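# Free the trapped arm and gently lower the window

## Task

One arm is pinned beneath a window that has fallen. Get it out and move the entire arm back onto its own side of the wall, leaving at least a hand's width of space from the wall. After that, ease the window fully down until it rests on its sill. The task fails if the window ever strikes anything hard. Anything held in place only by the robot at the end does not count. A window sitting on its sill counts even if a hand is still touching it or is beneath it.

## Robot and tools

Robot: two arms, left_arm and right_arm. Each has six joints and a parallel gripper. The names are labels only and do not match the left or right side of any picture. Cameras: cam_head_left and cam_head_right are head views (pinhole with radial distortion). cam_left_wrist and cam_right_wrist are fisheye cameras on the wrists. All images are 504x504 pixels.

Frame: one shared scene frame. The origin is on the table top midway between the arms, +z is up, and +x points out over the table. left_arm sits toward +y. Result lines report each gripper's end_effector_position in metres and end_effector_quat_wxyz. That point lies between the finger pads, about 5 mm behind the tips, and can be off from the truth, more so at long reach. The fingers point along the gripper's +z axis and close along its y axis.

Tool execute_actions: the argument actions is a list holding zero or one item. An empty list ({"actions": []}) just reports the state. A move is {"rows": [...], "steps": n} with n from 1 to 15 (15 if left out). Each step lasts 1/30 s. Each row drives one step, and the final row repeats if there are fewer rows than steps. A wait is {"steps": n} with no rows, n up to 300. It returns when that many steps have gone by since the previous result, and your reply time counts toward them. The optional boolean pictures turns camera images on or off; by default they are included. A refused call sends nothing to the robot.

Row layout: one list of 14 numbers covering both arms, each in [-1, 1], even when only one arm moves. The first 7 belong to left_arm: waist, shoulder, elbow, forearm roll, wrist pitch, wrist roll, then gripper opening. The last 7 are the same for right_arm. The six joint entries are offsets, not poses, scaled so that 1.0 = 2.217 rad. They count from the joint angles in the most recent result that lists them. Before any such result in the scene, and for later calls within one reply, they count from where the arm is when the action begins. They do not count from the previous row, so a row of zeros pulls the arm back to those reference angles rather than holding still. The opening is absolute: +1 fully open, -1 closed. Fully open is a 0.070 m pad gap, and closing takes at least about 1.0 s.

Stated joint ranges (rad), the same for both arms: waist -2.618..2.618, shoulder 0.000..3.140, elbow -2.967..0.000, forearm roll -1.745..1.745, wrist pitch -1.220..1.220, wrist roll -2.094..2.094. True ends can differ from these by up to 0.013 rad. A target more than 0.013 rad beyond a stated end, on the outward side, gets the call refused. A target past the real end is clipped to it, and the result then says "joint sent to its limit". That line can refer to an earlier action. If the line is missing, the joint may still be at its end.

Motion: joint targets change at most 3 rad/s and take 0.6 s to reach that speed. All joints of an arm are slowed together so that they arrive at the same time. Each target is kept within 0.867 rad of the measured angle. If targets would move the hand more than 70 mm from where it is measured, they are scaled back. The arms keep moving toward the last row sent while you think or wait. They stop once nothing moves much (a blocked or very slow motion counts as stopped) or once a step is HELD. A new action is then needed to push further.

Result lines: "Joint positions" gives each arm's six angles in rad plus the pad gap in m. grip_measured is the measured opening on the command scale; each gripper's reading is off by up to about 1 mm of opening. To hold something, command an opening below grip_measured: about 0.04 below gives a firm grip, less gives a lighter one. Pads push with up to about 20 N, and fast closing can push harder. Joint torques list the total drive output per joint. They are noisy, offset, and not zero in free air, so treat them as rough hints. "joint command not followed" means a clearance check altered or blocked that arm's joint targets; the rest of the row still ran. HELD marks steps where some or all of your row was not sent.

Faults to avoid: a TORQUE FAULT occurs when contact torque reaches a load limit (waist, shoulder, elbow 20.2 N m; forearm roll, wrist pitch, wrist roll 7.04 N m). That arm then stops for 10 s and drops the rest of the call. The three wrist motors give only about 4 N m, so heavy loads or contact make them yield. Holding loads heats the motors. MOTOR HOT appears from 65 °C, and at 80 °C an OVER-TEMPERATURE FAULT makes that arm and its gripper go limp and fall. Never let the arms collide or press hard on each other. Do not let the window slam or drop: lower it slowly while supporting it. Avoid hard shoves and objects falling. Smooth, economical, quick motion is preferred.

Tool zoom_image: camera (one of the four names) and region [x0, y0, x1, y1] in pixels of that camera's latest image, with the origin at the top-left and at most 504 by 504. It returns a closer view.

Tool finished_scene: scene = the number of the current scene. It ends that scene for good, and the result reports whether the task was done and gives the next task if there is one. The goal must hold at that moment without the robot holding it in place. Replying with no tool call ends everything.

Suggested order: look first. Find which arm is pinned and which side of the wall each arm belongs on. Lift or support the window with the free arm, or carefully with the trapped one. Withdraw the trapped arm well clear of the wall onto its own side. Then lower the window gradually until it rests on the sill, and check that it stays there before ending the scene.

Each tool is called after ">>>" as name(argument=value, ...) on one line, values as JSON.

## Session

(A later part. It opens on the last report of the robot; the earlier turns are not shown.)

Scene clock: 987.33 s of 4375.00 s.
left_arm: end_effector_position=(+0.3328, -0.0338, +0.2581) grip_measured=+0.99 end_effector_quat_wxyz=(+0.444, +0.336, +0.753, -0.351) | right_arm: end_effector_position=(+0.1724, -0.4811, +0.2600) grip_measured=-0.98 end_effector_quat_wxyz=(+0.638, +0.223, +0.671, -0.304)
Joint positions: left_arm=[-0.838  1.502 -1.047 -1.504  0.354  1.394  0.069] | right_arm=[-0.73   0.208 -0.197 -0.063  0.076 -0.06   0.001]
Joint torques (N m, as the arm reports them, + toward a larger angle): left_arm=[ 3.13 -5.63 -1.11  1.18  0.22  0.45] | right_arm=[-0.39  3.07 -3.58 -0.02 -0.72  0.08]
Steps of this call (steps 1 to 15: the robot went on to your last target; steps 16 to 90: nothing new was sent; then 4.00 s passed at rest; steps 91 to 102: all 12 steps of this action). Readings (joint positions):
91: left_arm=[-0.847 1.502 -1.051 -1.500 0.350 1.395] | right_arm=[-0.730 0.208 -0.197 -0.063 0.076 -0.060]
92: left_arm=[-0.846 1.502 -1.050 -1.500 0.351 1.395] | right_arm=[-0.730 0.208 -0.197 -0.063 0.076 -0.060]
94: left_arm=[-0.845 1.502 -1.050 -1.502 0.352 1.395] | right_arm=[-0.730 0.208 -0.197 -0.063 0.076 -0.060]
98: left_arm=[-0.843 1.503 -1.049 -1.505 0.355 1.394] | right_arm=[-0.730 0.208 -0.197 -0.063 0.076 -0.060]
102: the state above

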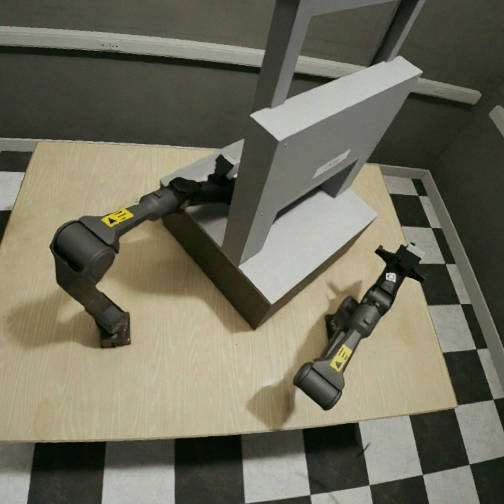

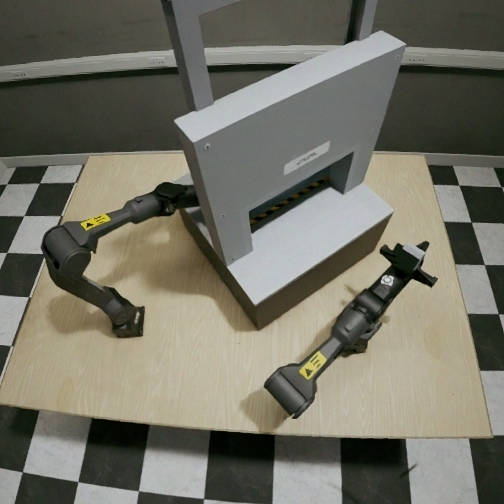

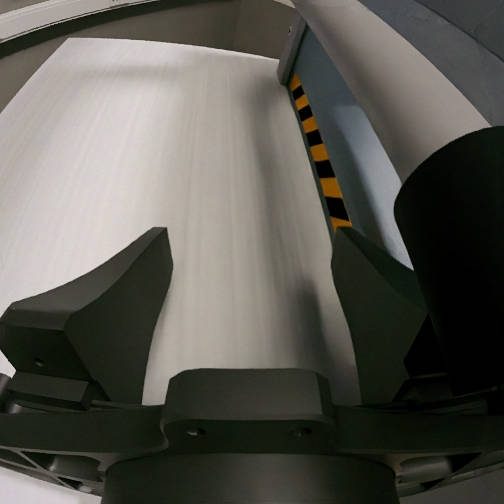

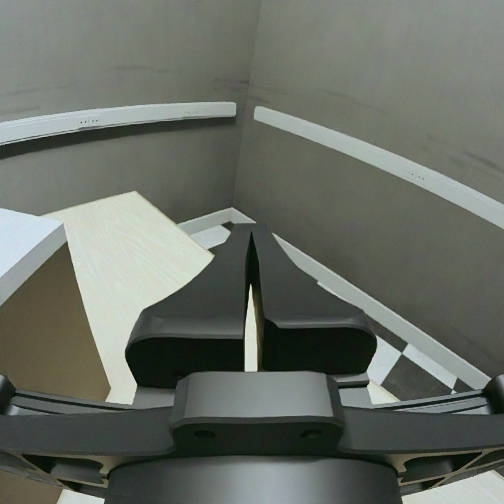

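>>> execute_actions(actions=[{"rows": [[0,0,-0.001,0,0,0,1,0,0,0,0,0,0,-1],[0,0,-0.002,0,0,0,1,0,0,0,0,0,0,-1],[0,0,-0.002,0,0,0,1,0,0,0,0,0,0,-1],[0.001,0,-0.002,0,0,0,1,0,0,0,0,0,0,-1],[0.002,0,-0.002,0,0,0,1,0,0,0,0,0,0,-1],[0.003,0,-0.002,0,0,0,1,0,0,0,0,0,0,-1],[0.004,0,-0.002,0,0,0,1,0,0,0,0,0,0,-1],[0.005,0,-0.002,0,0,0,1,0,0,0,0,0,0,-1],[0.006,0,-0.002,0,0,0,1,0,0,0,0,0,0,-1],[0.007,0,-0.002,0,0,0,1,0,0,0,0,0,0,-1],[0.008,0,-0.002,0,0,0,1,0,0,0,0,0,0,-1],[0.009,0,-0.002,0,0,0,1,0,0,0,0,0,0,-1],[0.010,0,-0.002,0,0,0,1,0,0,0,0,0,0,-1],[0.011,0,-0.002,0,0,0,1,0,0,0,0,0,0,-1],[0.012,0,-0.002,0,0,0,1,0,0,0,0,0,0,-1]], "steps": 15}])

Scene clock: 996.90 s of 4375.00 s.
left_arm: end_effector_position=(+0.3421, -0.0266, +0.2595) grip_measured=+0.99 end_effector_quat_wxyz=(+0.450, +0.327, +0.756, -0.345) | right_arm: end_effector_position=(+0.1724, -0.4811, +0.2600) grip_measured=-0.98 end_effector_quat_wxyz=(+0.638, +0.223, +0.671, -0.304)
Joint positions: left_arm=[-0.812  1.503 -1.051 -1.503  0.355  1.394  0.069] | right_arm=[-0.73   0.208 -0.197 -0.063  0.076 -0.06   0.001]
Joint torques (N m, as the arm reports them, + toward a larger angle): left_arm=[ 1.35 -4.32 -5.31 -0.14 -0.14  0.07] | right_arm=[-0.35  3.05 -3.57 -0.02 -0.72  0.08]
Steps of this call (steps 1 to 15: the robot went on to your last target; steps 16 to 110: nothing new was sent; then 5.40 s passed at rest; steps 111 to 125: all 15 steps of this action). Readings (joint positions):
111: left_arm=[-0.835 1.500 -1.048 -1.504 0.351 1.393] | right_arm=[-0.730 0.208 -0.197 -0.063 0.076 -0.060]
112: left_arm=[-0.838 1.502 -1.048 -1.504 0.353 1.393] | right_arm=[-0.730 0.208 -0.197 -0.063 0.076 -0.060]
114: left_arm=[-0.838 1.503 -1.049 -1.504 0.355 1.393] | right_arm=[-0.730 0.208 -0.197 -0.063 0.076 -0.060]
118: left_arm=[-0.831 1.503 -1.049 -1.504 0.357 1.394] | right_arm=[-0.730 0.208 -0.197 -0.063 0.076 -0.060]
125: the state above

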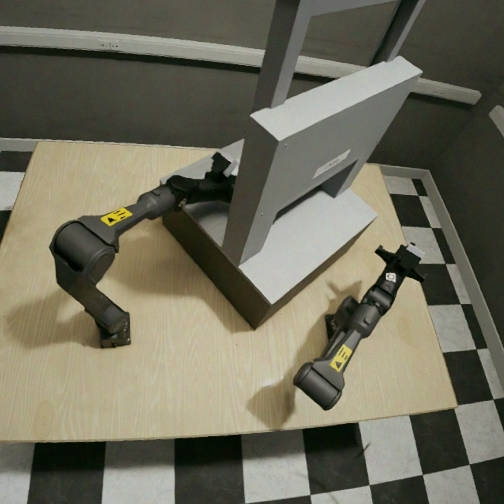

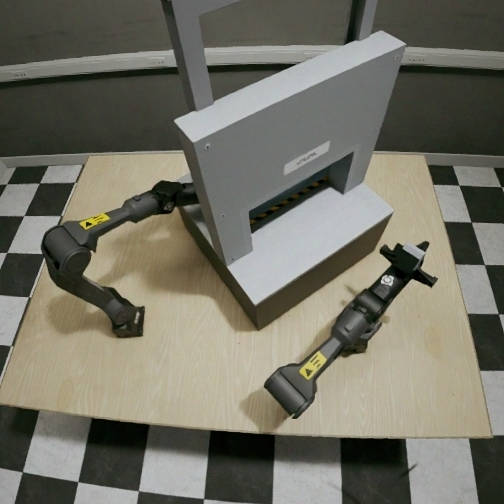

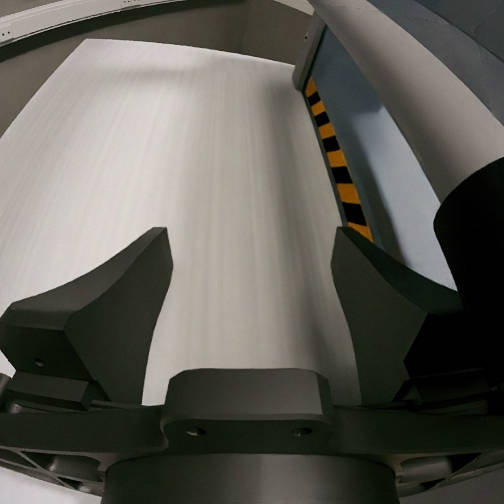

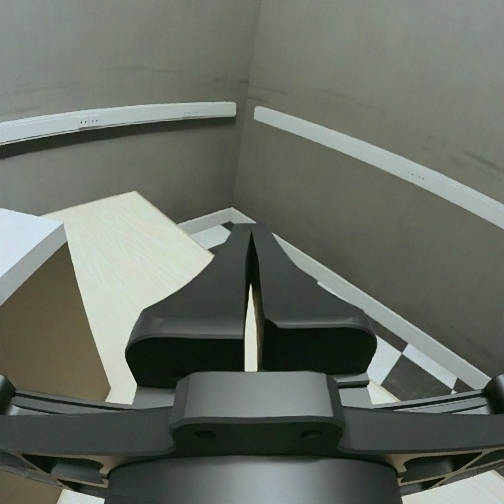

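>>> finished_scene(scene=1)

The scene is finished: the task was done.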